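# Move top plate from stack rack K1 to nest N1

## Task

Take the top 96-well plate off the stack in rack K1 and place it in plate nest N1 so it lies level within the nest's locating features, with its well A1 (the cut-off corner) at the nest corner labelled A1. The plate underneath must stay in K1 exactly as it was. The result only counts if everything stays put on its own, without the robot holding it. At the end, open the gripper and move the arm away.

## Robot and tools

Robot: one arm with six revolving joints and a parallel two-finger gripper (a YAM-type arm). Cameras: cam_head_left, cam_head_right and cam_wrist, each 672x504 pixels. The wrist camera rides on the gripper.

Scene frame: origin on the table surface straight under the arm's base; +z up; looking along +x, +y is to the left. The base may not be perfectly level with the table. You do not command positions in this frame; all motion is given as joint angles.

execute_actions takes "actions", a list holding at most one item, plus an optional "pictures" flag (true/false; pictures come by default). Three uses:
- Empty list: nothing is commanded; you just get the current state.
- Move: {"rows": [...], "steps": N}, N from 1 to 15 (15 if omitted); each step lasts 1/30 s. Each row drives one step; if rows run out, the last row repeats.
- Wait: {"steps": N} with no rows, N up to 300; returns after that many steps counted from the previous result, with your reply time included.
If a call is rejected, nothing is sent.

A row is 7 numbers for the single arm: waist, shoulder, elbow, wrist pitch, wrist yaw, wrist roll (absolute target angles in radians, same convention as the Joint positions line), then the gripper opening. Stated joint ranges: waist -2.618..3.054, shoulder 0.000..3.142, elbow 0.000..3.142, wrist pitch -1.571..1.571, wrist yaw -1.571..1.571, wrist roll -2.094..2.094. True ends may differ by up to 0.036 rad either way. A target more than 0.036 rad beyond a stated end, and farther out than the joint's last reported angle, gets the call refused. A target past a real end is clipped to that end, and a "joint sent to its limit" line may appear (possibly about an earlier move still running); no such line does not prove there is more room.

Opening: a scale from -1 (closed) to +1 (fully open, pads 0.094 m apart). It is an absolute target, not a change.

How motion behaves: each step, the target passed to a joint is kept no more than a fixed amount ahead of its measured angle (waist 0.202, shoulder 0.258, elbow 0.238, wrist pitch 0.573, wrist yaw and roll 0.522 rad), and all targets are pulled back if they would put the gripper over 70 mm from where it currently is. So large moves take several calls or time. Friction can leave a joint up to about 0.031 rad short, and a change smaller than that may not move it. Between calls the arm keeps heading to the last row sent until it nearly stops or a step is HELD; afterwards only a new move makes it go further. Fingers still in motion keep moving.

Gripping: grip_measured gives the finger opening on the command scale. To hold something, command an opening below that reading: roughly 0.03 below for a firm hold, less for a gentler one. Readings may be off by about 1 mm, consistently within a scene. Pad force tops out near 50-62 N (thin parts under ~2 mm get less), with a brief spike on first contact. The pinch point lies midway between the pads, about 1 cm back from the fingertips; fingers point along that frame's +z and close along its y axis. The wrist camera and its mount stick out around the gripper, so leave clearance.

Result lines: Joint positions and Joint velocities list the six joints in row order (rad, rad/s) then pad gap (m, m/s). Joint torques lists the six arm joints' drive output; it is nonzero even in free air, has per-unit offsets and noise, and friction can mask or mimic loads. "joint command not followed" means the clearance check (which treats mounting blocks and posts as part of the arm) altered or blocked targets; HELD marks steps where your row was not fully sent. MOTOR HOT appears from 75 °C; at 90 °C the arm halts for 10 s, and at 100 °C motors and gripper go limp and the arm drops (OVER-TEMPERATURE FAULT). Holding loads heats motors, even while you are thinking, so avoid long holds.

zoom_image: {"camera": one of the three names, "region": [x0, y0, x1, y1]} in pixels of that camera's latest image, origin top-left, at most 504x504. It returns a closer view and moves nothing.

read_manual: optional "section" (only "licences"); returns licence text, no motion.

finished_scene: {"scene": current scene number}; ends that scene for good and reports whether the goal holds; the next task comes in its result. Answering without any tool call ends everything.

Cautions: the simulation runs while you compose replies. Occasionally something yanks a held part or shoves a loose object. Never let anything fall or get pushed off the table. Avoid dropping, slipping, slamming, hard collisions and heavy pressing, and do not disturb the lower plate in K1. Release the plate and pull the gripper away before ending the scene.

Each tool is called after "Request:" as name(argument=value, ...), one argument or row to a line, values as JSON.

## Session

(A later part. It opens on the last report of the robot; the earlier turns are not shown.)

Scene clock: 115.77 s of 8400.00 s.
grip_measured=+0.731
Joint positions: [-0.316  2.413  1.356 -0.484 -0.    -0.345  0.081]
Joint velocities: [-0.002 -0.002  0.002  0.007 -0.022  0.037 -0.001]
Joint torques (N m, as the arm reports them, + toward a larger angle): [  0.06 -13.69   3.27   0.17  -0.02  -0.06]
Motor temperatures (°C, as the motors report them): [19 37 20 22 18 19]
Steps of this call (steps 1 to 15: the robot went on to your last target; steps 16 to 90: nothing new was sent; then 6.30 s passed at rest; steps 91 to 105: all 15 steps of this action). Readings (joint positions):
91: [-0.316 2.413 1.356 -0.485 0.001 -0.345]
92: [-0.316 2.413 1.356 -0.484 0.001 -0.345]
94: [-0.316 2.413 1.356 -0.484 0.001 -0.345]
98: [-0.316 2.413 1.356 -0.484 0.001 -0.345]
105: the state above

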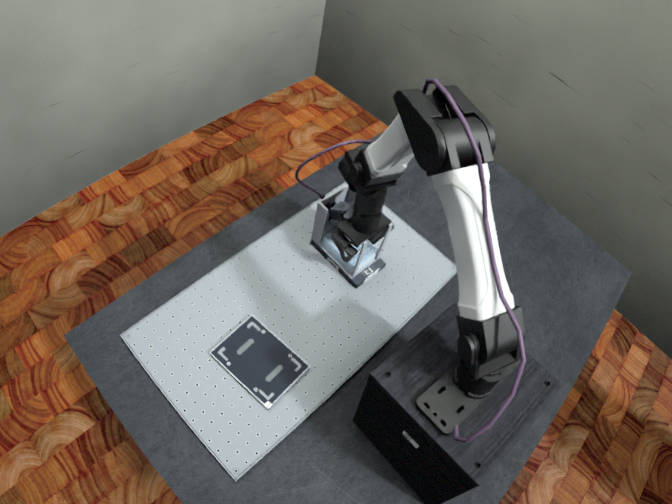

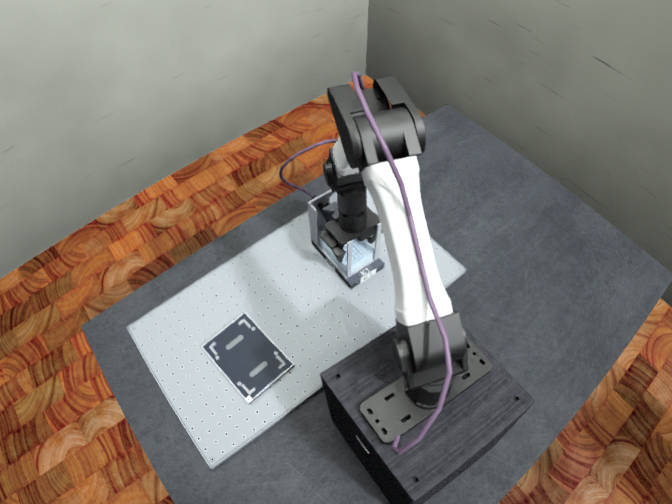

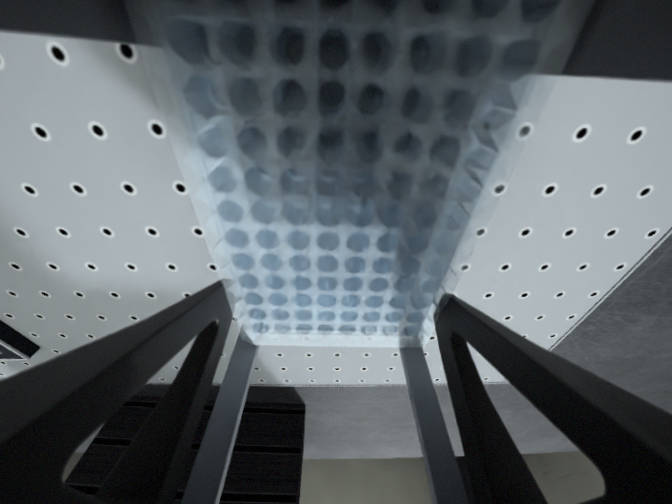

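Request:
execute_actions(
  actions=[
    {"rows":[[-0.316,2.413,1.36,-0.485,0,-0.345,0.69],[-0.316,2.408,1.365,-0.49,0,-0.345,0.69],[-0.316,2.403,1.37,-0.495,0,-0.345,0.69],[-0.316,2.398,1.37,-0.5,0,-0.345,0.69],[-0.316,2.393,1.37,-0.506,0,-0.345,0.69],[-0.316,2.388,1.37,-0.512,0,-0.345,0.69],[-0.316,2.383,1.37,-0.518,0,-0.345,0.69],[-0.316,2.378,1.37,-0.524,0,-0.345,0.69],[-0.316,2.373,1.37,-0.53,0,-0.345,0.69],[-0.316,2.368,1.37,-0.536,0,-0.345,0.69],[-0.316,2.363,1.37,-0.542,0,-0.345,0.69],[-0.316,2.358,1.37,-0.548,0,-0.345,0.69],[-0.316,2.353,1.37,-0.552,0,-0.345,0.69]]},
  ],
  pictures=false,
)

Request:
execute_actions(
  actions=[
    {"steps":10},
  ],
)

Scene clock: 123.77 s of 8400.00 s.
grip_measured=+0.708
Joint positions: [-0.316  2.378  1.356 -0.526 -0.001 -0.345  0.08 ]
Joint velocities: [ 0.002 -0.115  0.012 -0.154  0.022  0.081  0.002]
Joint torques (N m, as the arm reports them, + toward a larger angle): [ -0.02 -16.05   5.41   0.06   0.    -0.06]
Motor temperatures (°C, as the motors report them): [19 38 20 22 18 19]
Steps of this call (steps 1 to 15: the robot went on to your last target; steps 16 to 90: nothing new was sent; then 4.50 s passed at rest; steps 91 to 105: all 15 steps of this action). Readings (joint positions):
91: [-0.316 2.413 1.356 -0.484 -0.000 -0.345]
92: [-0.316 2.413 1.356 -0.485 -0.000 -0.345]
94: [-0.316 2.413 1.356 -0.485 -0.000 -0.345]
98: [-0.316 2.412 1.356 -0.486 -0.001 -0.345]
105: the state above

Scene clock: 124.10 s of 8400.00 s.
grip_measured=+0.708
Joint positions: [-0.316  2.373  1.356 -0.533 -0.001 -0.345  0.08 ]
Joint velocities: [-0.007 -0.002 -0.012 -0.081  0.007  0.022 -0.   ]
Joint torques (N m, as the arm reports them, + toward a larger angle): [  0.05 -16.3    5.43  -0.09  -0.01  -0.07]
Motor temperatures (°C, as the motors report them): [19 38 20 22 18 19]
Steps of this call (steps 1 to 10: the robot went on to your last target). Readings (joint positions):
1: [-0.316 2.375 1.356 -0.530 -0.001 -0.345]
2: [-0.316 2.374 1.356 -0.532 -0.001 -0.345]
4: [-0.316 2.373 1.356 -0.533 -0.001 -0.345]
8: [-0.316 2.373 1.356 -0.533 -0.001 -0.345]
10: the state above

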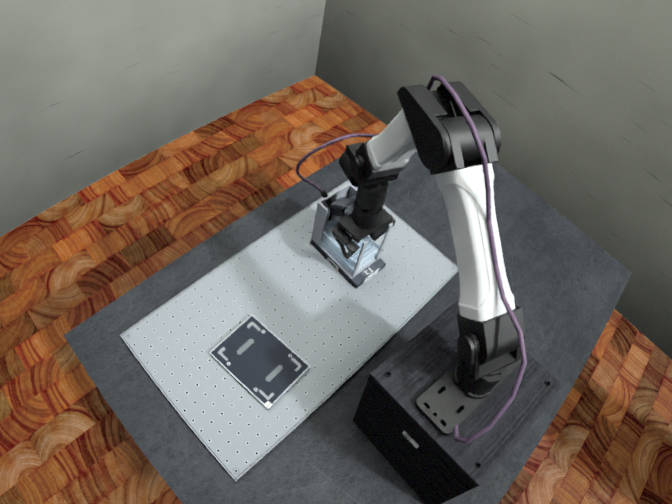

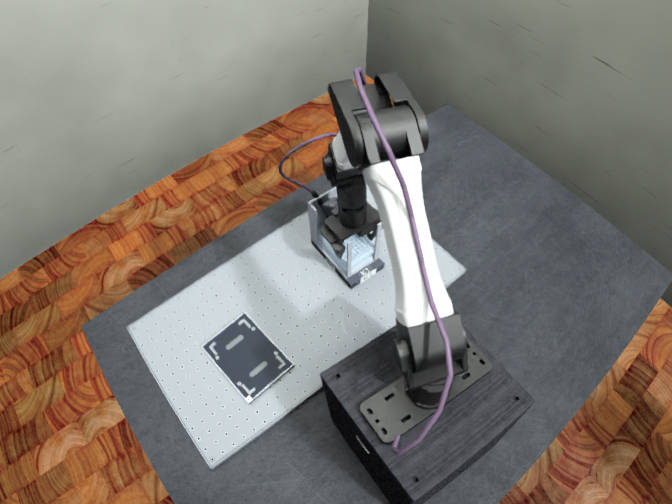

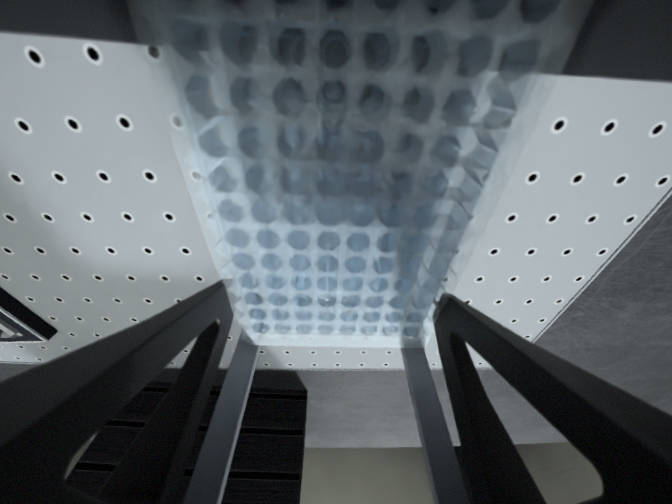

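Request:
execute_actions(
  actions=[
    {"rows":[[-0.316,2.348,1.37,-0.552,0,-0.345,0.665],[-0.316,2.343,1.37,-0.554,0,-0.345,0.665],[-0.316,2.338,1.37,-0.558,0,-0.345,0.665],[-0.316,2.333,1.37,-0.564,0,-0.345,0.665],[-0.316,2.328,1.371,-0.57,0,-0.345,0.665],[-0.316,2.323,1.372,-0.576,0,-0.345,0.665],[-0.316,2.318,1.373,-0.582,0,-0.345,0.665],[-0.316,2.313,1.374,-0.588,0,-0.345,0.665],[-0.316,2.308,1.375,-0.594,0,-0.345,0.665],[-0.316,2.303,1.376,-0.6,0,-0.345,0.665],[-0.316,2.298,1.377,-0.606,0,-0.345,0.665],[-0.316,2.293,1.378,-0.612,0,-0.345,0.665],[-0.316,2.288,1.379,-0.618,0,-0.345,0.665],[-0.316,2.283,1.38,-0.624,0,-0.345,0.665],[-0.316,2.278,1.381,-0.63,0,-0.345,0.665]]},
  ],
  pictures=false,
)

Request:
execute_actions(
  actions=[
    {"rows":[[-0.316,2.272,1.383,-0.637,0,-0.345,0.665],[-0.316,2.266,1.384,-0.644,0,-0.345,0.665],[-0.316,2.26,1.385,-0.652,0,-0.345,0.665],[-0.316,2.254,1.386,-0.66,0,-0.345,0.665],[-0.316,2.248,1.388,-0.668,0,-0.345,0.665],[-0.316,2.242,1.389,-0.676,0,-0.345,0.665],[-0.316,2.236,1.39,-0.684,0,-0.345,0.665],[-0.316,2.23,1.391,-0.692,0,-0.345,0.665],[-0.316,2.224,1.393,-0.7,0,-0.345,0.665],[-0.316,2.218,1.394,-0.708,0,-0.345,0.665],[-0.316,2.212,1.395,-0.716,0,-0.345,0.665],[-0.316,2.206,1.396,-0.724,0,-0.345,0.665],[-0.316,2.2,1.398,-0.73,0,-0.345,0.665],[-0.316,2.194,1.399,-0.735,0,-0.345,0.665],[-0.316,2.188,1.4,-0.74,0,-0.345,0.665]]},
  ],
  pictures=false,
)

Request:
execute_actions(
  actions=[
    {"steps":10},
  ],
)

Scene clock: 134.27 s of 8400.00 s.
grip_measured=+0.703
Joint positions: [-0.316  2.311  1.356 -0.599 -0.    -0.345  0.08 ]
Joint velocities: [ 0.007 -0.149 -0.002 -0.139  0.037 -0.022 -0.   ]
Joint torques (N m, as the arm reports them, + toward a larger angle): [  0.06 -16.55   6.59   0.03  -0.01  -0.07]
Motor temperatures (°C, as the motors report them): [19 40 21 22 18 19]
Steps of this call (steps 1 to 15: the robot went on to your last target; steps 16 to 90: nothing new was sent; then 6.67 s passed at rest; steps 91 to 105: all 15 steps of this action). Readings (joint positions):
91: [-0.316 2.373 1.356 -0.533 -0.001 -0.345]
92: [-0.316 2.373 1.356 -0.533 -0.001 -0.345]
94: [-0.316 2.369 1.356 -0.536 -0.001 -0.345]
98: [-0.316 2.348 1.356 -0.558 -0.001 -0.345]
105: the state above

Scene clock: 134.77 s of 8400.00 s.
grip_measured=+0.703
Joint positions: [-0.316  2.224  1.368 -0.704  0.006 -0.345  0.08 ]
Joint velocities: [ 0.002 -0.183  0.032 -0.256 -0.007  0.037  0.   ]
Joint torques (N m, as the arm reports them, + toward a larger angle): [  0.11 -16.52   7.43   0.04  -0.09  -0.07]
Motor temperatures (°C, as the motors report them): [19 40 21 22 18 19]
Steps of this call (steps 1 to 15: all 15 steps of this action). Readings (joint positions):
1: [-0.316 2.306 1.356 -0.604 0.000 -0.345]
2: [-0.316 2.301 1.356 -0.610 0.001 -0.345]
4: [-0.316 2.290 1.356 -0.622 0.001 -0.345]
8: [-0.316 2.265 1.356 -0.647 0.003 -0.345]
15: the state above

Scene clock: 135.10 s of 8400.00 s.
grip_measured=+0.703
Joint positions: [-0.316  2.21   1.373 -0.725  0.007 -0.345  0.08 ]
Joint velocities: [ 0.002 -0.007 -0.002  0.037 -0.007 -0.051 -0.001]
Joint torques (N m, as the arm reports them, + toward a larger angle): [  0.01 -16.02   7.34  -0.05  -0.1   -0.08]
Motor temperatures (°C, as the motors report them): [19 40 21 22 18 19]
Steps of this call (steps 1 to 10: the robot went on to your last target). Readings (joint positions):
1: [-0.316 2.218 1.370 -0.710 0.006 -0.345]
2: [-0.316 2.214 1.371 -0.716 0.006 -0.345]
4: [-0.316 2.210 1.372 -0.723 0.007 -0.345]
8: [-0.316 2.210 1.373 -0.725 0.007 -0.345]
10: the state above

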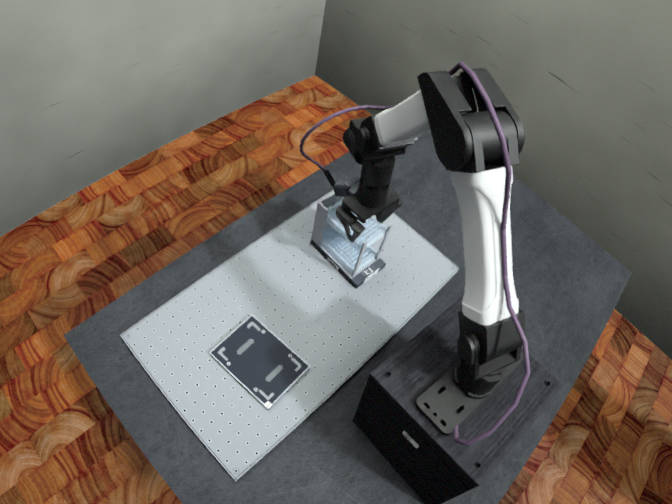

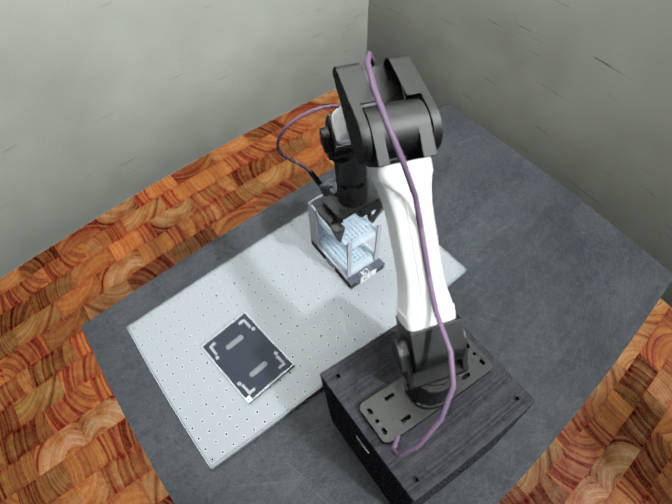

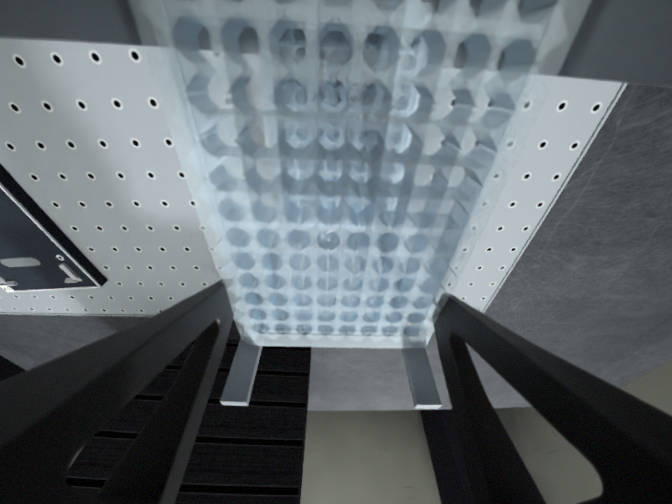

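Request:
execute_actions(
  actions=[
    {"rows":[[-0.316,2.182,1.403,-0.742,0.005,-0.345,0.665],[-0.316,2.177,1.405,-0.748,0.005,-0.345,0.665],[-0.316,2.172,1.408,-0.756,0.005,-0.345,0.665],[-0.316,2.167,1.41,-0.764,0.005,-0.345,0.665],[-0.316,2.162,1.413,-0.772,0.005,-0.345,0.665],[-0.316,2.157,1.415,-0.78,0.005,-0.345,0.665],[-0.316,2.152,1.418,-0.788,0.005,-0.345,0.665],[-0.316,2.147,1.42,-0.796,0.005,-0.345,0.665],[-0.316,2.142,1.423,-0.804,0.005,-0.345,0.665],[-0.316,2.137,1.426,-0.812,0.005,-0.345,0.665],[-0.316,2.132,1.429,-0.82,0.005,-0.345,0.665],[-0.316,2.127,1.432,-0.828,0.005,-0.345,0.665],[-0.316,2.122,1.435,-0.836,0.005,-0.345,0.665],[-0.316,2.117,1.438,-0.844,0.005,-0.345,0.665],[-0.316,2.112,1.441,-0.852,0.005,-0.345,0.665]]},
  ],
  pictures=false,
)

Request:
execute_actions(
  actions=[
    {"rows":[[-0.316,2.107,1.444,-0.861,0.005,-0.345,0.665],[-0.316,2.102,1.447,-0.87,0.005,-0.345,0.665],[-0.316,2.097,1.45,-0.879,0.005,-0.345,0.665],[-0.316,2.092,1.453,-0.888,0.005,-0.345,0.665],[-0.316,2.087,1.456,-0.897,0.005,-0.345,0.665],[-0.316,2.082,1.459,-0.906,0.005,-0.345,0.665],[-0.316,2.077,1.463,-0.915,0.005,-0.345,0.665],[-0.316,2.072,1.466,-0.924,0.005,-0.345,0.665],[-0.316,2.067,1.47,-0.933,0.005,-0.345,0.665],[-0.316,2.062,1.473,-0.94,0.005,-0.345,0.665],[-0.316,2.057,1.477,-0.946,0.005,-0.345,0.665],[-0.316,2.052,1.48,-0.95,0.005,-0.345,0.665]]},
  ],
)

Scene clock: 144.40 s of 8400.00 s.
grip_measured=+0.703
Joint positions: [-0.316  2.147  1.404 -0.823  0.012 -0.345  0.08 ]
Joint velocities: [-0.002 -0.144  0.09  -0.198  0.081  0.051  0.001]
Joint torques (N m, as the arm reports them, + toward a larger angle): [ -0.02 -16.29   8.     0.2   -0.12  -0.07]
Motor temperatures (°C, as the motors report them): [19 42 22 22 18 19]
Steps of this call (steps 1 to 30: the robot went on to your last target; steps 31 to 90: nothing new was sent; then 5.80 s passed at rest; steps 91 to 105: all 15 steps of this action). Readings (joint positions):
91: [-0.316 2.210 1.373 -0.725 0.008 -0.345]
92: [-0.316 2.209 1.373 -0.725 0.008 -0.345]
94: [-0.316 2.204 1.373 -0.730 0.008 -0.345]
98: [-0.316 2.184 1.384 -0.762 0.009 -0.345]
105: the state above

Scene clock: 144.90 s of 8400.00 s.
grip_measured=+0.703
Joint positions: [-0.316  2.073  1.453 -0.929  0.011 -0.345  0.08 ]
Joint velocities: [-0.017 -0.066  0.027 -0.154 -0.037  0.007 -0.001]
Joint torques (N m, as the arm reports them, + toward a larger angle): [  0.02 -15.14   7.83   0.04  -0.09  -0.07]
Motor temperatures (°C, as the motors report them): [19 42 22 22 18 19]
Steps of this call (steps 1 to 15: all 15 steps of this action). Readings (joint positions):
1: [-0.316 2.143 1.407 -0.831 0.013 -0.345]
2: [-0.316 2.138 1.410 -0.839 0.013 -0.345]
4: [-0.316 2.128 1.416 -0.856 0.014 -0.345]
8: [-0.316 2.107 1.430 -0.887 0.012 -0.345]
15: the state above

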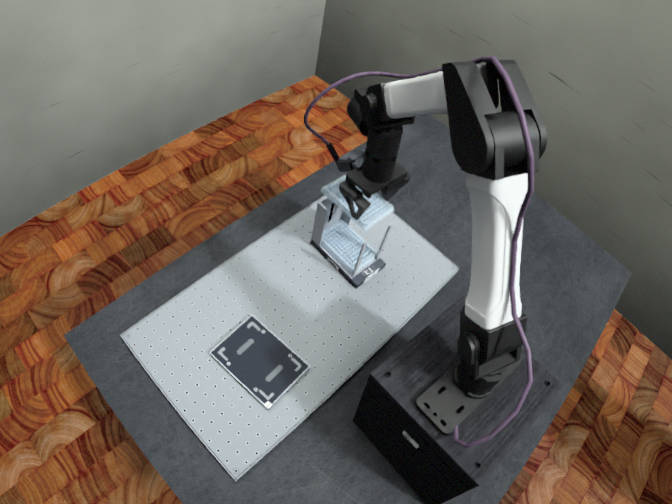

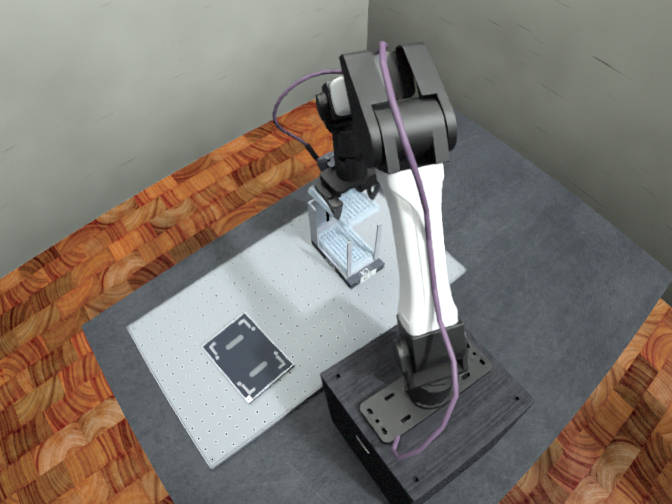

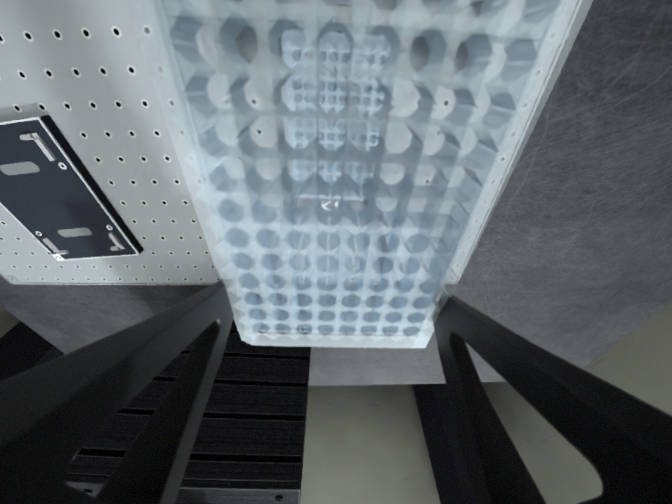

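Request:
execute_actions(
  actions=[
    {"rows":[[-0.3,2.055,1.47,-0.94,0,-0.33,0.665],[-0.285,2.055,1.47,-0.94,0,-0.31,0.665],[-0.265,2.055,1.47,-0.94,0,-0.29,0.665],[-0.24,2.055,1.47,-0.94,0,-0.27,0.665],[-0.21,2.055,1.47,-0.94,0,-0.245,0.665],[-0.18,2.055,1.47,-0.94,0,-0.22,0.665],[-0.15,2.055,1.47,-0.94,0,-0.195,0.665],[-0.12,2.055,1.47,-0.94,0,-0.17,0.665],[-0.09,2.055,1.47,-0.94,0,-0.145,0.665],[-0.06,2.055,1.47,-0.94,0,-0.12,0.665],[-0.03,2.055,1.47,-0.94,0,-0.095,0.665],[0,2.055,1.47,-0.94,0,-0.07,0.665],[0.03,2.055,1.46,-0.94,0,-0.045,0.665],[0.06,2.06,1.45,-0.93,0,-0.02,0.665],[0.09,2.065,1.44,-0.92,0,0.005,0.665]]},
  ],
  pictures=false,
)

Request:
execute_actions(
  actions=[
    {"rows":[[0.12,2.07,1.43,-0.9,0,0.03,0.665],[0.15,2.073,1.42,-0.885,0,0.055,0.665],[0.18,2.076,1.41,-0.87,0,0.08,0.665],[0.21,2.08,1.395,-0.85,0,0.105,0.665],[0.24,2.084,1.38,-0.83,0,0.13,0.665],[0.27,2.088,1.365,-0.81,0,0.155,0.665],[0.3,2.092,1.35,-0.79,0,0.18,0.665],[0.33,2.096,1.335,-0.77,0,0.2,0.665],[0.36,2.1,1.32,-0.75,0,0.22,0.665],[0.385,2.104,1.305,-0.73,0,0.24,0.665],[0.41,2.108,1.29,-0.71,0,0.26,0.665],[0.43,2.112,1.275,-0.69,0,0.275,0.665],[0.45,2.116,1.26,-0.67,0,0.29,0.665],[0.465,2.12,1.245,-0.65,0,0.3,0.665],[0.477,2.124,1.23,-0.63,0,0.306,0.665]]},
  ],
  pictures=false,
)

Request:
execute_actions(
  actions=[
    {"rows":[[0.485,2.128,1.215,-0.61,-0.005,0.306,0.665],[0.49,2.132,1.2,-0.59,-0.005,0.306,0.665],[0.493,2.136,1.185,-0.57,-0.005,0.306,0.665],[0.493,2.14,1.17,-0.55,-0.005,0.306,0.665],[0.493,2.145,1.155,-0.53,-0.005,0.306,0.665],[0.493,2.15,1.14,-0.51,-0.005,0.306,0.665],[0.493,2.155,1.125,-0.495,-0.005,0.306,0.665],[0.493,2.16,1.11,-0.48,-0.005,0.306,0.665],[0.493,2.165,1.098,-0.47,-0.005,0.306,0.665],[0.493,2.169,1.09,-0.467,-0.005,0.306,0.665],[0.493,2.172,1.084,-0.467,-0.005,0.306,0.665]]},
  ],
  pictures=false,
)

Request:
execute_actions(
  actions=[
    {"steps":12},
  ],
)

Scene clock: 160.97 s of 8400.00 s.
grip_measured=+0.703
Joint positions: [ 0.036  2.064  1.479 -0.937  0.003 -0.104  0.08 ]
Joint velocities: [ 0.838 -0.002 -0.168  0.139 -0.007  0.667 -0.   ]
Joint torques (N m, as the arm reports them, + toward a larger angle): [  0.73 -13.54   3.58   0.14  -0.05   0.  ]
Motor temperatures (°C, as the motors report them): [19 42 22 22 18 19]
Steps of this call (steps 1 to 45: the robot went on to your last target; steps 46 to 110: nothing new was sent; then 11.90 s passed at rest; steps 111 to 125: all 15 steps of this action). Readings (joint positions):
111: [-0.316 2.064 1.485 -0.945 0.000 -0.344]
112: [-0.314 2.064 1.485 -0.945 0.001 -0.340]
114: [-0.298 2.064 1.485 -0.945 0.003 -0.322]
118: [-0.198 2.064 1.485 -0.945 0.007 -0.258]
125: the state above

Scene clock: 161.47 s of 8400.00 s.
grip_measured=+0.703
Joint positions: [ 0.452  2.112  1.274 -0.717 -0.001  0.232  0.08 ]
Joint velocities: [ 0.491  0.1   -0.447  0.564 -0.051  0.432  0.001]
Joint torques (N m, as the arm reports them, + toward a larger angle): [  0.55 -12.51   3.68   0.24  -0.02  -0.01]
Motor temperatures (°C, as the motors report them): [19 42 22 22 18 19]
Steps of this call (steps 1 to 15: all 15 steps of this action). Readings (joint positions):
1: [0.065 2.064 1.471 -0.929 0.003 -0.080]
2: [0.094 2.064 1.461 -0.921 0.002 -0.056]
4: [0.151 2.065 1.438 -0.902 0.002 -0.007]
8: [0.270 2.078 1.383 -0.842 0.001 0.091]
15: the state above

Scene clock: 161.97 s of 8400.00 s.
grip_measured=+0.703
Joint positions: [ 0.49   2.172  1.099 -0.504 -0.005  0.294  0.08 ]
Joint velocities: [ 0.012  0.007 -0.027  0.066  0.037  0.007  0.001]
Joint torques (N m, as the arm reports them, + toward a larger angle): [  1.07 -12.27   2.83   0.37  -0.06   0.01]
Motor temperatures (°C, as the motors report them): [19 42 22 22 18 19]
Steps of this call (steps 1 to 15: all 15 steps of this action). Readings (joint positions):
1: [0.467 2.116 1.259 -0.698 -0.002 0.245]
2: [0.478 2.119 1.244 -0.680 -0.004 0.255]
4: [0.489 2.126 1.214 -0.641 -0.005 0.270]
8: [0.490 2.143 1.156 -0.564 -0.005 0.285]
15: the state above

Scene clock: 162.37 s of 8400.00 s.
grip_measured=+0.703
Joint positions: [ 0.49   2.172  1.099 -0.479 -0.005  0.296  0.08 ]
Joint velocities: [-0.007  0.027  0.002 -0.022 -0.037 -0.007 -0.   ]
Joint torques (N m, as the arm reports them, + toward a larger angle): [  1.03 -12.38   2.91   0.28  -0.04   0.  ]
Motor temperatures (°C, as the motors report them): [19 42 22 22 18 19]
Steps of this call (steps 1 to 12: the robot went on to your last target). Readings (joint positions):
1: [0.490 2.172 1.099 -0.501 -0.005 0.295]
2: [0.490 2.172 1.099 -0.496 -0.005 0.295]
4: [0.490 2.172 1.099 -0.488 -0.005 0.296]
8: [0.490 2.172 1.099 -0.482 -0.005 0.296]
12: the state above

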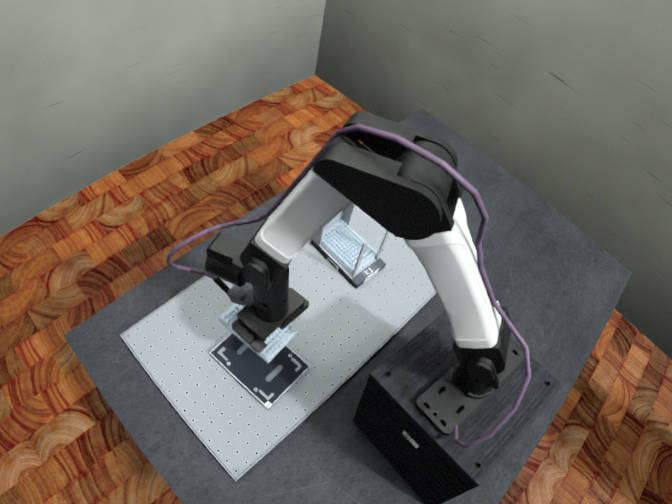

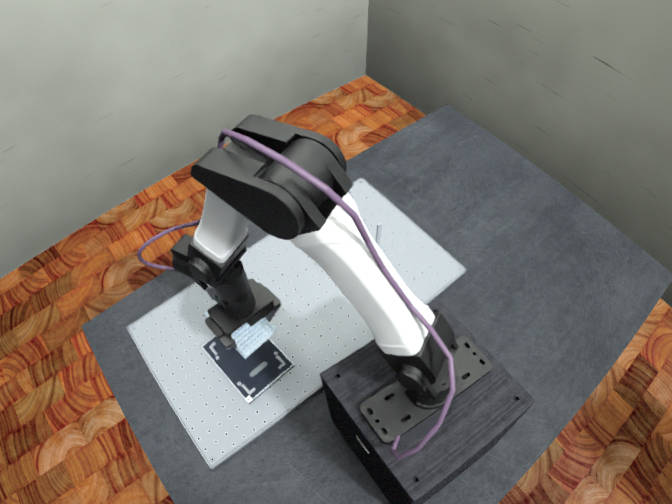

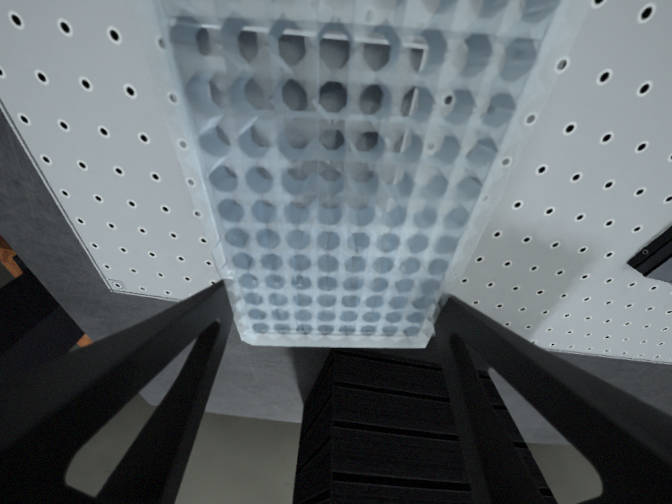

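Request:
zoom_image(
  camera="cam_wrist",
  region=[130,0,500,360],
)

Region (130, 0, 500, 360) of cam_wrist's 672x504 image, scaled by 1.362, with more detail than that image has; it fills the top 490 rows of this view, and the rest is white.

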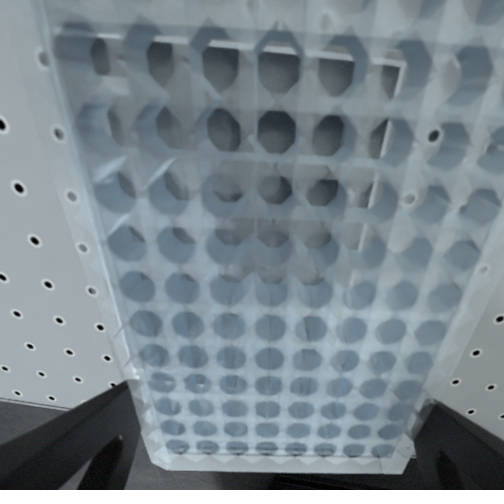

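Request:
execute_actions(
  actions=[
    {"rows":[[0.503,2.172,1.078,-0.455,-0.005,0.32,0.665],[0.512,2.175,1.07,-0.44,-0.005,0.332,0.665],[0.52,2.18,1.062,-0.425,-0.005,0.344,0.665],[0.528,2.185,1.054,-0.41,-0.005,0.356,0.665],[0.536,2.19,1.046,-0.395,-0.005,0.368,0.665],[0.544,2.195,1.038,-0.38,-0.005,0.38,0.665],[0.552,2.2,1.03,-0.365,-0.005,0.392,0.665],[0.56,2.205,1.022,-0.35,-0.005,0.404,0.665],[0.568,2.21,1.014,-0.337,-0.005,0.416,0.665],[0.576,2.215,1.006,-0.325,-0.005,0.428,0.665],[0.583,2.22,0.999,-0.313,-0.005,0.428,0.665],[0.588,2.225,0.992,-0.304,-0.005,0.428,0.665],[0.591,2.232,0.985,-0.304,-0.005,0.428,0.665]]},
  ],
  pictures=false,
)

Request:
execute_actions(
  actions=[
    {"steps":14},
  ],
)

Request:
zoom_image(
  camera="cam_wrist",
  region=[90,0,594,380],
)

Request:
zoom_image(
  camera="cam_head_left",
  region=[195,300,325,420],
)

Scene clock: 173.17 s of 8400.00 s.
grip_measured=+0.703
Joint positions: [ 0.582  2.225  1.007 -0.341 -0.005  0.403  0.08 ]
Joint velocities: [ 0.061  0.11  -0.129  0.11  -0.022  0.125 -0.001]
Joint torques (N m, as the arm reports them, + toward a larger angle): [  1.36 -12.03   2.28   0.43  -0.05   0.04]
Motor temperatures (°C, as the motors report them): [19 41 22 22 18 19]
Steps of this call (steps 1 to 30: the robot went on to your last target; steps 31 to 90: nothing new was sent; then 7.30 s passed at rest; steps 91 to 105: all 15 steps of this action). Readings (joint positions):
91: [0.490 2.172 1.099 -0.477 -0.005 0.299]
92: [0.491 2.172 1.099 -0.474 -0.005 0.303]
94: [0.498 2.172 1.092 -0.454 -0.005 0.316]
98: [0.532 2.183 1.061 -0.407 -0.005 0.352]
105: the state above

Scene clock: 173.63 s of 8400.00 s.
grip_measured=+0.703
Joint positions: [ 0.583  2.23   1.002 -0.316 -0.005  0.418  0.08 ]
Joint velocities: [-0.002  0.007 -0.022  0.022  0.007 -0.007 -0.001]
Joint torques (N m, as the arm reports them, + toward a larger angle): [  1.42 -11.75   2.02   0.31  -0.05   0.01]
Motor temperatures (°C, as the motors report them): [19 41 22 22 18 19]
Steps of this call (steps 1 to 14: the robot went on to your last target). Readings (joint positions):
1: [0.583 2.228 1.004 -0.338 -0.005 0.407]
2: [0.583 2.229 1.002 -0.336 -0.005 0.409]
4: [0.583 2.230 1.002 -0.331 -0.005 0.412]
8: [0.583 2.230 1.002 -0.320 -0.005 0.416]
14: the state above

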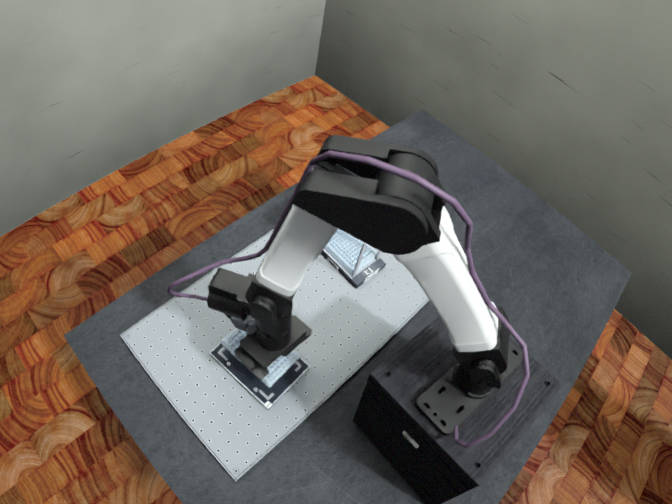

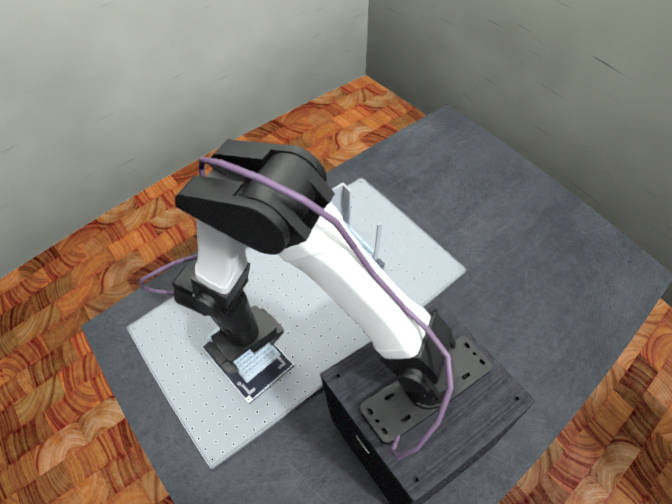

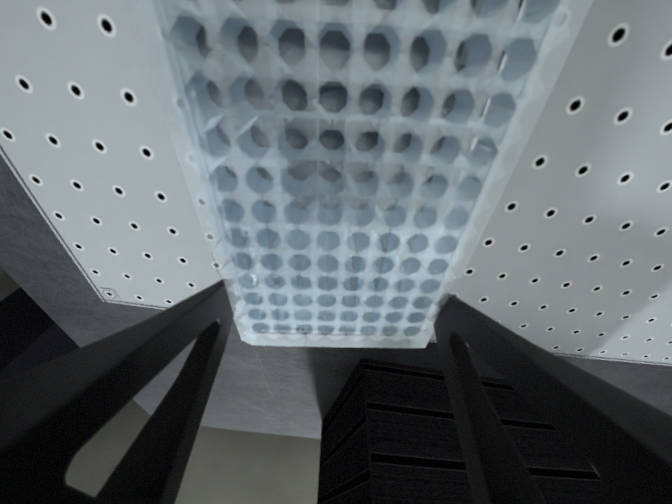

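Region (90, 0, 594, 380) of cam_wrist's 672x504 image, scaled by 1.000; it fills the top 380 rows of this view, and the rest is white.

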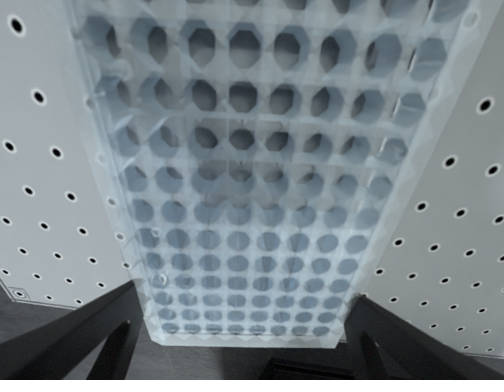

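Region (195, 300, 325, 420) of cam_head_left's 672x504 image, scaled by 3.877, with more detail than that image has; it fills the top 465 rows of this view, and the rest is white.

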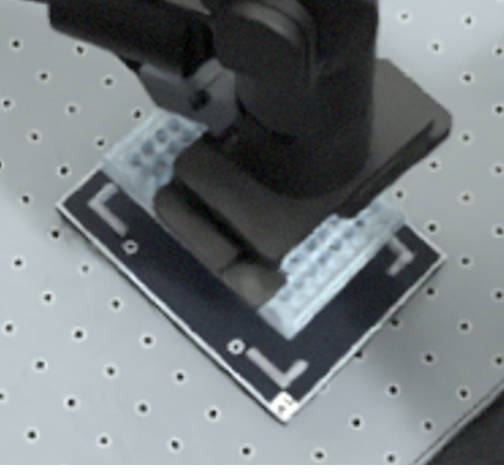

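Request:
execute_actions(
  actions=[
    {"rows":[[0.588,2.238,1,-0.295,-0.005,0.425,0.665],[0.588,2.244,1,-0.288,-0.005,0.425,0.665],[0.588,2.25,1,-0.281,-0.005,0.425,0.665],[0.588,2.256,1,-0.274,-0.005,0.425,0.665],[0.588,2.262,1,-0.267,-0.005,0.425,0.665],[0.588,2.268,1,-0.26,-0.005,0.425,0.665],[0.588,2.274,1,-0.253,-0.005,0.425,0.665],[0.588,2.28,1,-0.246,-0.005,0.425,0.665],[0.588,2.286,1,-0.243,-0.005,0.425,0.665],[0.588,2.293,1,-0.243,-0.005,0.425,0.665]]},
  ],
  pictures=false,
)

Request:
execute_actions(
  actions=[
    {"steps":12},
  ],
)

Request:
zoom_image(
  camera="cam_head_right",
  region=[190,300,310,410],
)

Request:
zoom_image(
  camera="cam_head_left",
  region=[195,300,325,420],
)

Scene clock: 179.43 s of 8400.00 s.
grip_measured=+0.703
Joint positions: [ 0.583  2.288  1.002 -0.262 -0.005  0.418  0.08 ]
Joint velocities: [-0.007 -0.007  0.007  0.022 -0.095 -0.051  0.001]
Joint torques (N m, as the arm reports them, + toward a larger angle): [  1.2  -11.64   2.75   0.38  -0.04  -0.02]
Motor temperatures (°C, as the motors report them): [19 40 21 22 18 19]
Steps of this call (steps 1 to 30: the robot went on to your last target; steps 31 to 90: nothing new was sent; then 2.30 s passed at rest; steps 91 to 105: all 15 steps of this action). Readings (joint positions):
91: [0.583 2.230 1.002 -0.314 -0.005 0.418]
92: [0.583 2.230 1.002 -0.312 -0.005 0.418]
94: [0.583 2.234 1.002 -0.303 -0.005 0.418]
98: [0.583 2.259 1.002 -0.280 -0.005 0.418]
105: the state above

Scene clock: 179.83 s of 8400.00 s.
grip_measured=+0.703
Joint positions: [ 0.583  2.288  1.002 -0.254 -0.005  0.418  0.08 ]
Joint velocities: [ 0.007 -0.002  0.007 -0.051  0.081 -0.066 -0.   ]
Joint torques (N m, as the arm reports them, + toward a larger angle): [  1.2  -11.64   2.92   0.34  -0.04  -0.01]
Motor temperatures (°C, as the motors report them): [19 40 21 22 18 19]
Steps of this call (steps 1 to 12: the robot went on to your last target). Readings (joint positions):
1: [0.583 2.288 1.002 -0.261 -0.005 0.418]
2: [0.583 2.288 1.002 -0.259 -0.005 0.418]
4: [0.583 2.288 1.002 -0.257 -0.005 0.418]
8: [0.583 2.288 1.002 -0.255 -0.005 0.418]
12: the state above

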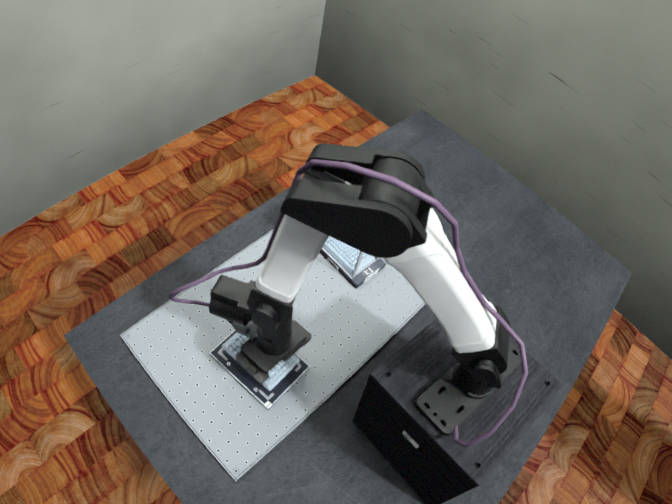

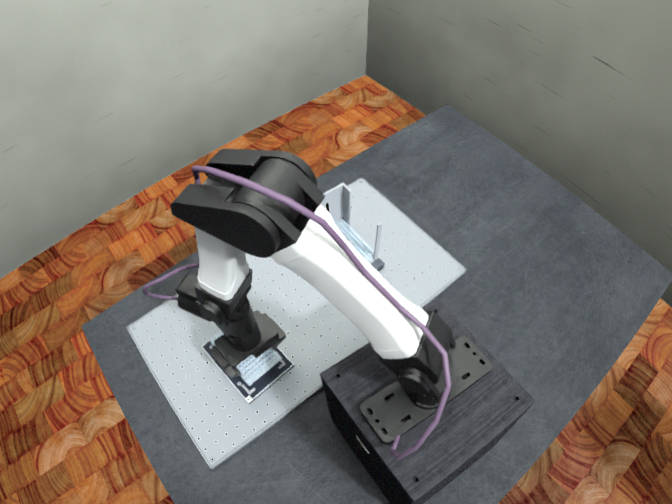

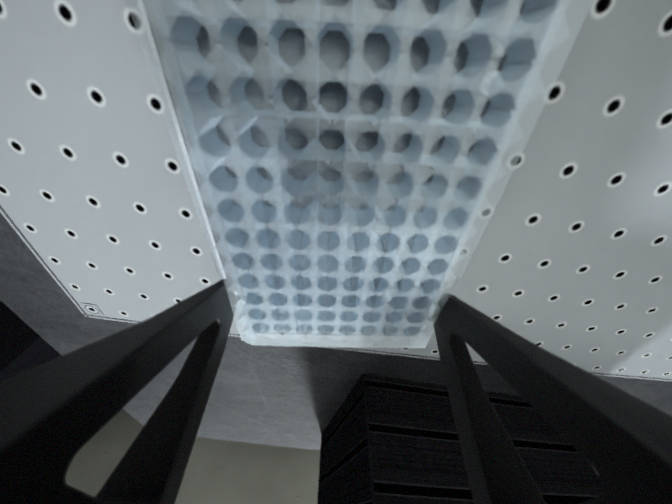

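Region (190, 300, 310, 410) of cam_head_right's 672x504 image, scaled by 4.200, with more detail than that image has; it fills the top 462 rows of this view, and the rest is white.

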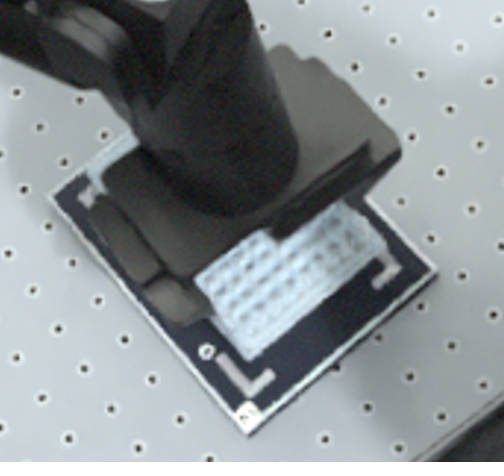

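Region (195, 300, 325, 420) of cam_head_left's 672x504 image, scaled by 3.877, with more detail than that image has; it fills the top 465 rows of this view, and the rest is white.

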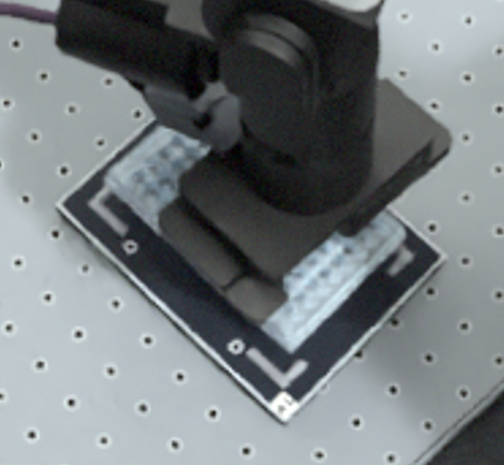

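Request:
zoom_image(
  camera="cam_wrist",
  region=[400,0,620,220],
)

Request:
zoom_image(
  camera="cam_wrist",
  region=[200,200,480,370],
)

Region (400, 0, 620, 220) of cam_wrist's 672x504 image, scaled by 2.291, with more detail than that image has.

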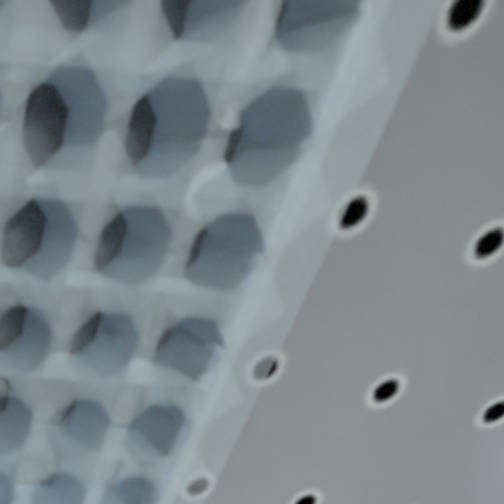

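Region (200, 200, 480, 370) of cam_wrist's 672x504 image, scaled by 1.800, with more detail than that image has; it fills the top 306 rows of this view, and the rest is white.

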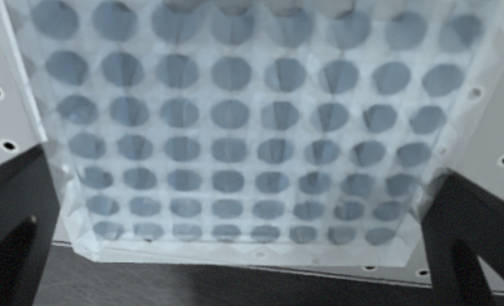

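Request:
execute_actions(
  actions=[
    {"rows":[[0.603,2.296,1,-0.235,-0.005,0.438,0.665],[0.603,2.3,1,-0.23,-0.005,0.438,0.665],[0.603,2.304,1,-0.225,-0.005,0.438,0.665],[0.603,2.308,1,-0.222,-0.005,0.438,0.665],[0.603,2.312,1,-0.222,-0.005,0.438,0.665],[0.603,2.317,1,-0.222,-0.005,0.438,0.665]]},
  ],
  pictures=false,
)

Request:
execute_actions(
  actions=[
    {"steps":8},
  ],
)

Request:
zoom_image(
  camera="cam_head_right",
  region=[190,300,310,410],
)

Request:
zoom_image(
  camera="cam_head_left",
  region=[195,300,325,420],
)

Scene clock: 188.33 s of 8400.00 s.
grip_measured=+0.703
Joint positions: [ 0.591  2.312  1.002 -0.234 -0.005  0.428  0.08 ]
Joint velocities: [ 0.007 -0.012 -0.002  0.022  0.022  0.007  0.001]
Joint torques (N m, as the arm reports them, + toward a larger angle): [  1.78 -11.54   2.75   0.32  -0.04   0.02]
Motor temperatures (°C, as the motors report them): [19 39 21 22 18 19]
Steps of this call (steps 1 to 15: the robot went on to your last target; steps 16 to 90: nothing new was sent; then 5.00 s passed at rest; steps 91 to 105: all 15 steps of this action). Readings (joint positions):
91: [0.583 2.288 1.002 -0.253 -0.005 0.420]
92: [0.585 2.288 1.002 -0.251 -0.005 0.422]
94: [0.588 2.290 1.002 -0.246 -0.005 0.424]
98: [0.591 2.305 1.002 -0.236 -0.005 0.427]
105: the state above

Scene clock: 188.60 s of 8400.00 s.
grip_measured=+0.703
Joint positions: [ 0.591  2.312  1.002 -0.233 -0.005  0.429  0.08 ]
Joint velocities: [ 0.007  0.007  0.007  0.022  0.007 -0.051 -0.001]
Joint torques (N m, as the arm reports them, + toward a larger angle): [  1.72 -11.53   2.7    0.35  -0.04   0.01]
Motor temperatures (°C, as the motors report them): [19 39 21 22 18 19]
Steps of this call (steps 1 to 8: the robot went on to your last target). Readings (joint positions):
1: [0.591 2.312 1.002 -0.234 -0.005 0.428]
2: [0.591 2.312 1.002 -0.234 -0.005 0.428]
4: [0.591 2.312 1.002 -0.234 -0.005 0.429]
8: the state above

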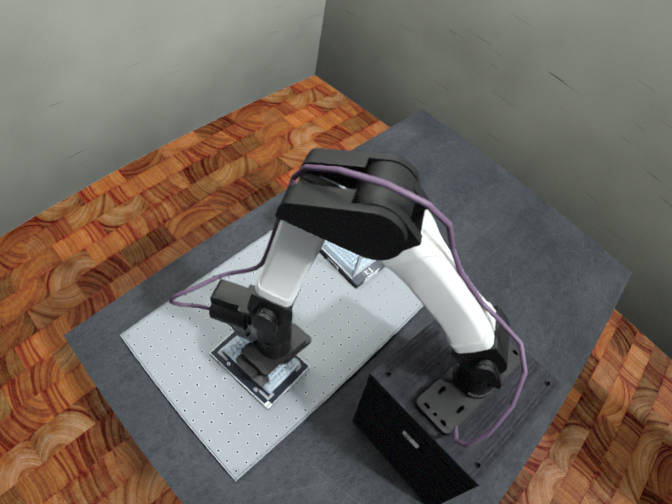

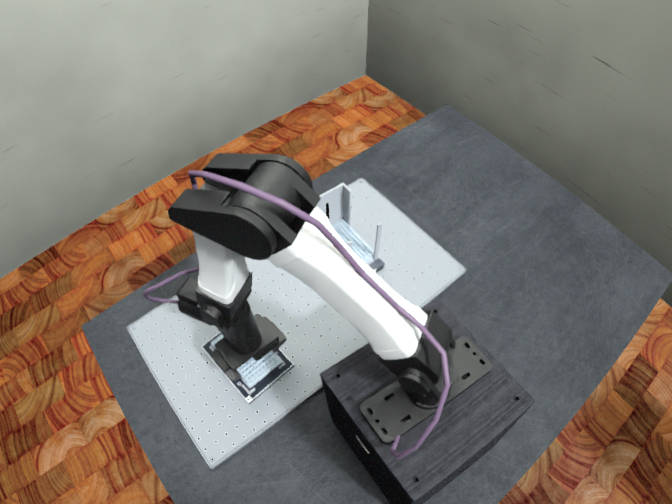

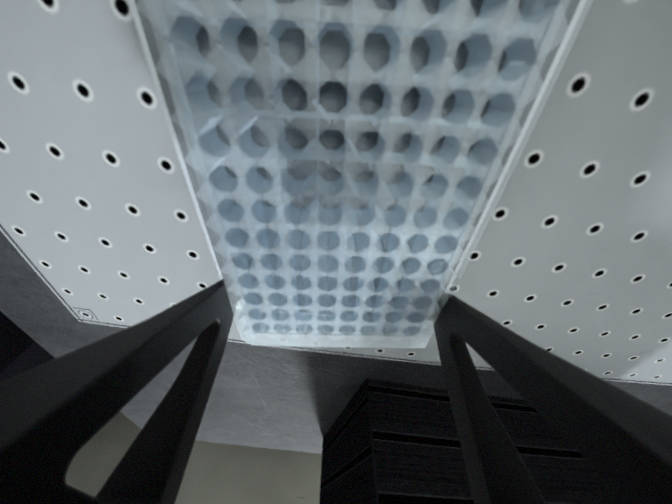

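Region (190, 300, 310, 410) of cam_head_right's 672x504 image, scaled by 4.200, with more detail than that image has; it fills the top 462 rows of this view, and the rest is white.

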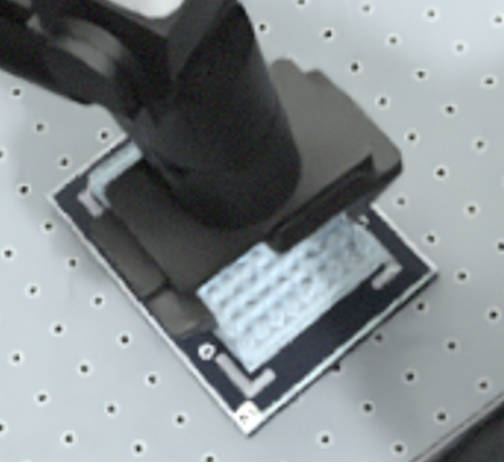

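Region (195, 300, 325, 420) of cam_head_left's 672x504 image, scaled by 3.877, with more detail than that image has; it fills the top 465 rows of this view, and the rest is white.

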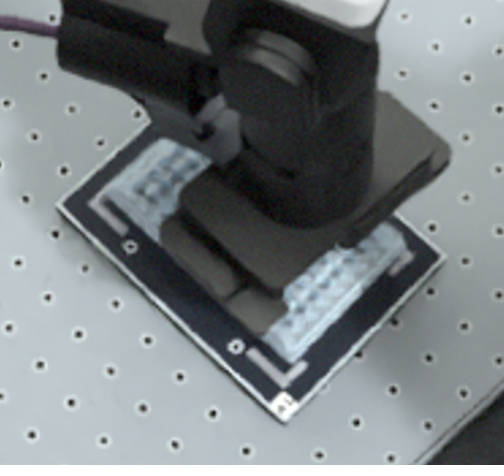

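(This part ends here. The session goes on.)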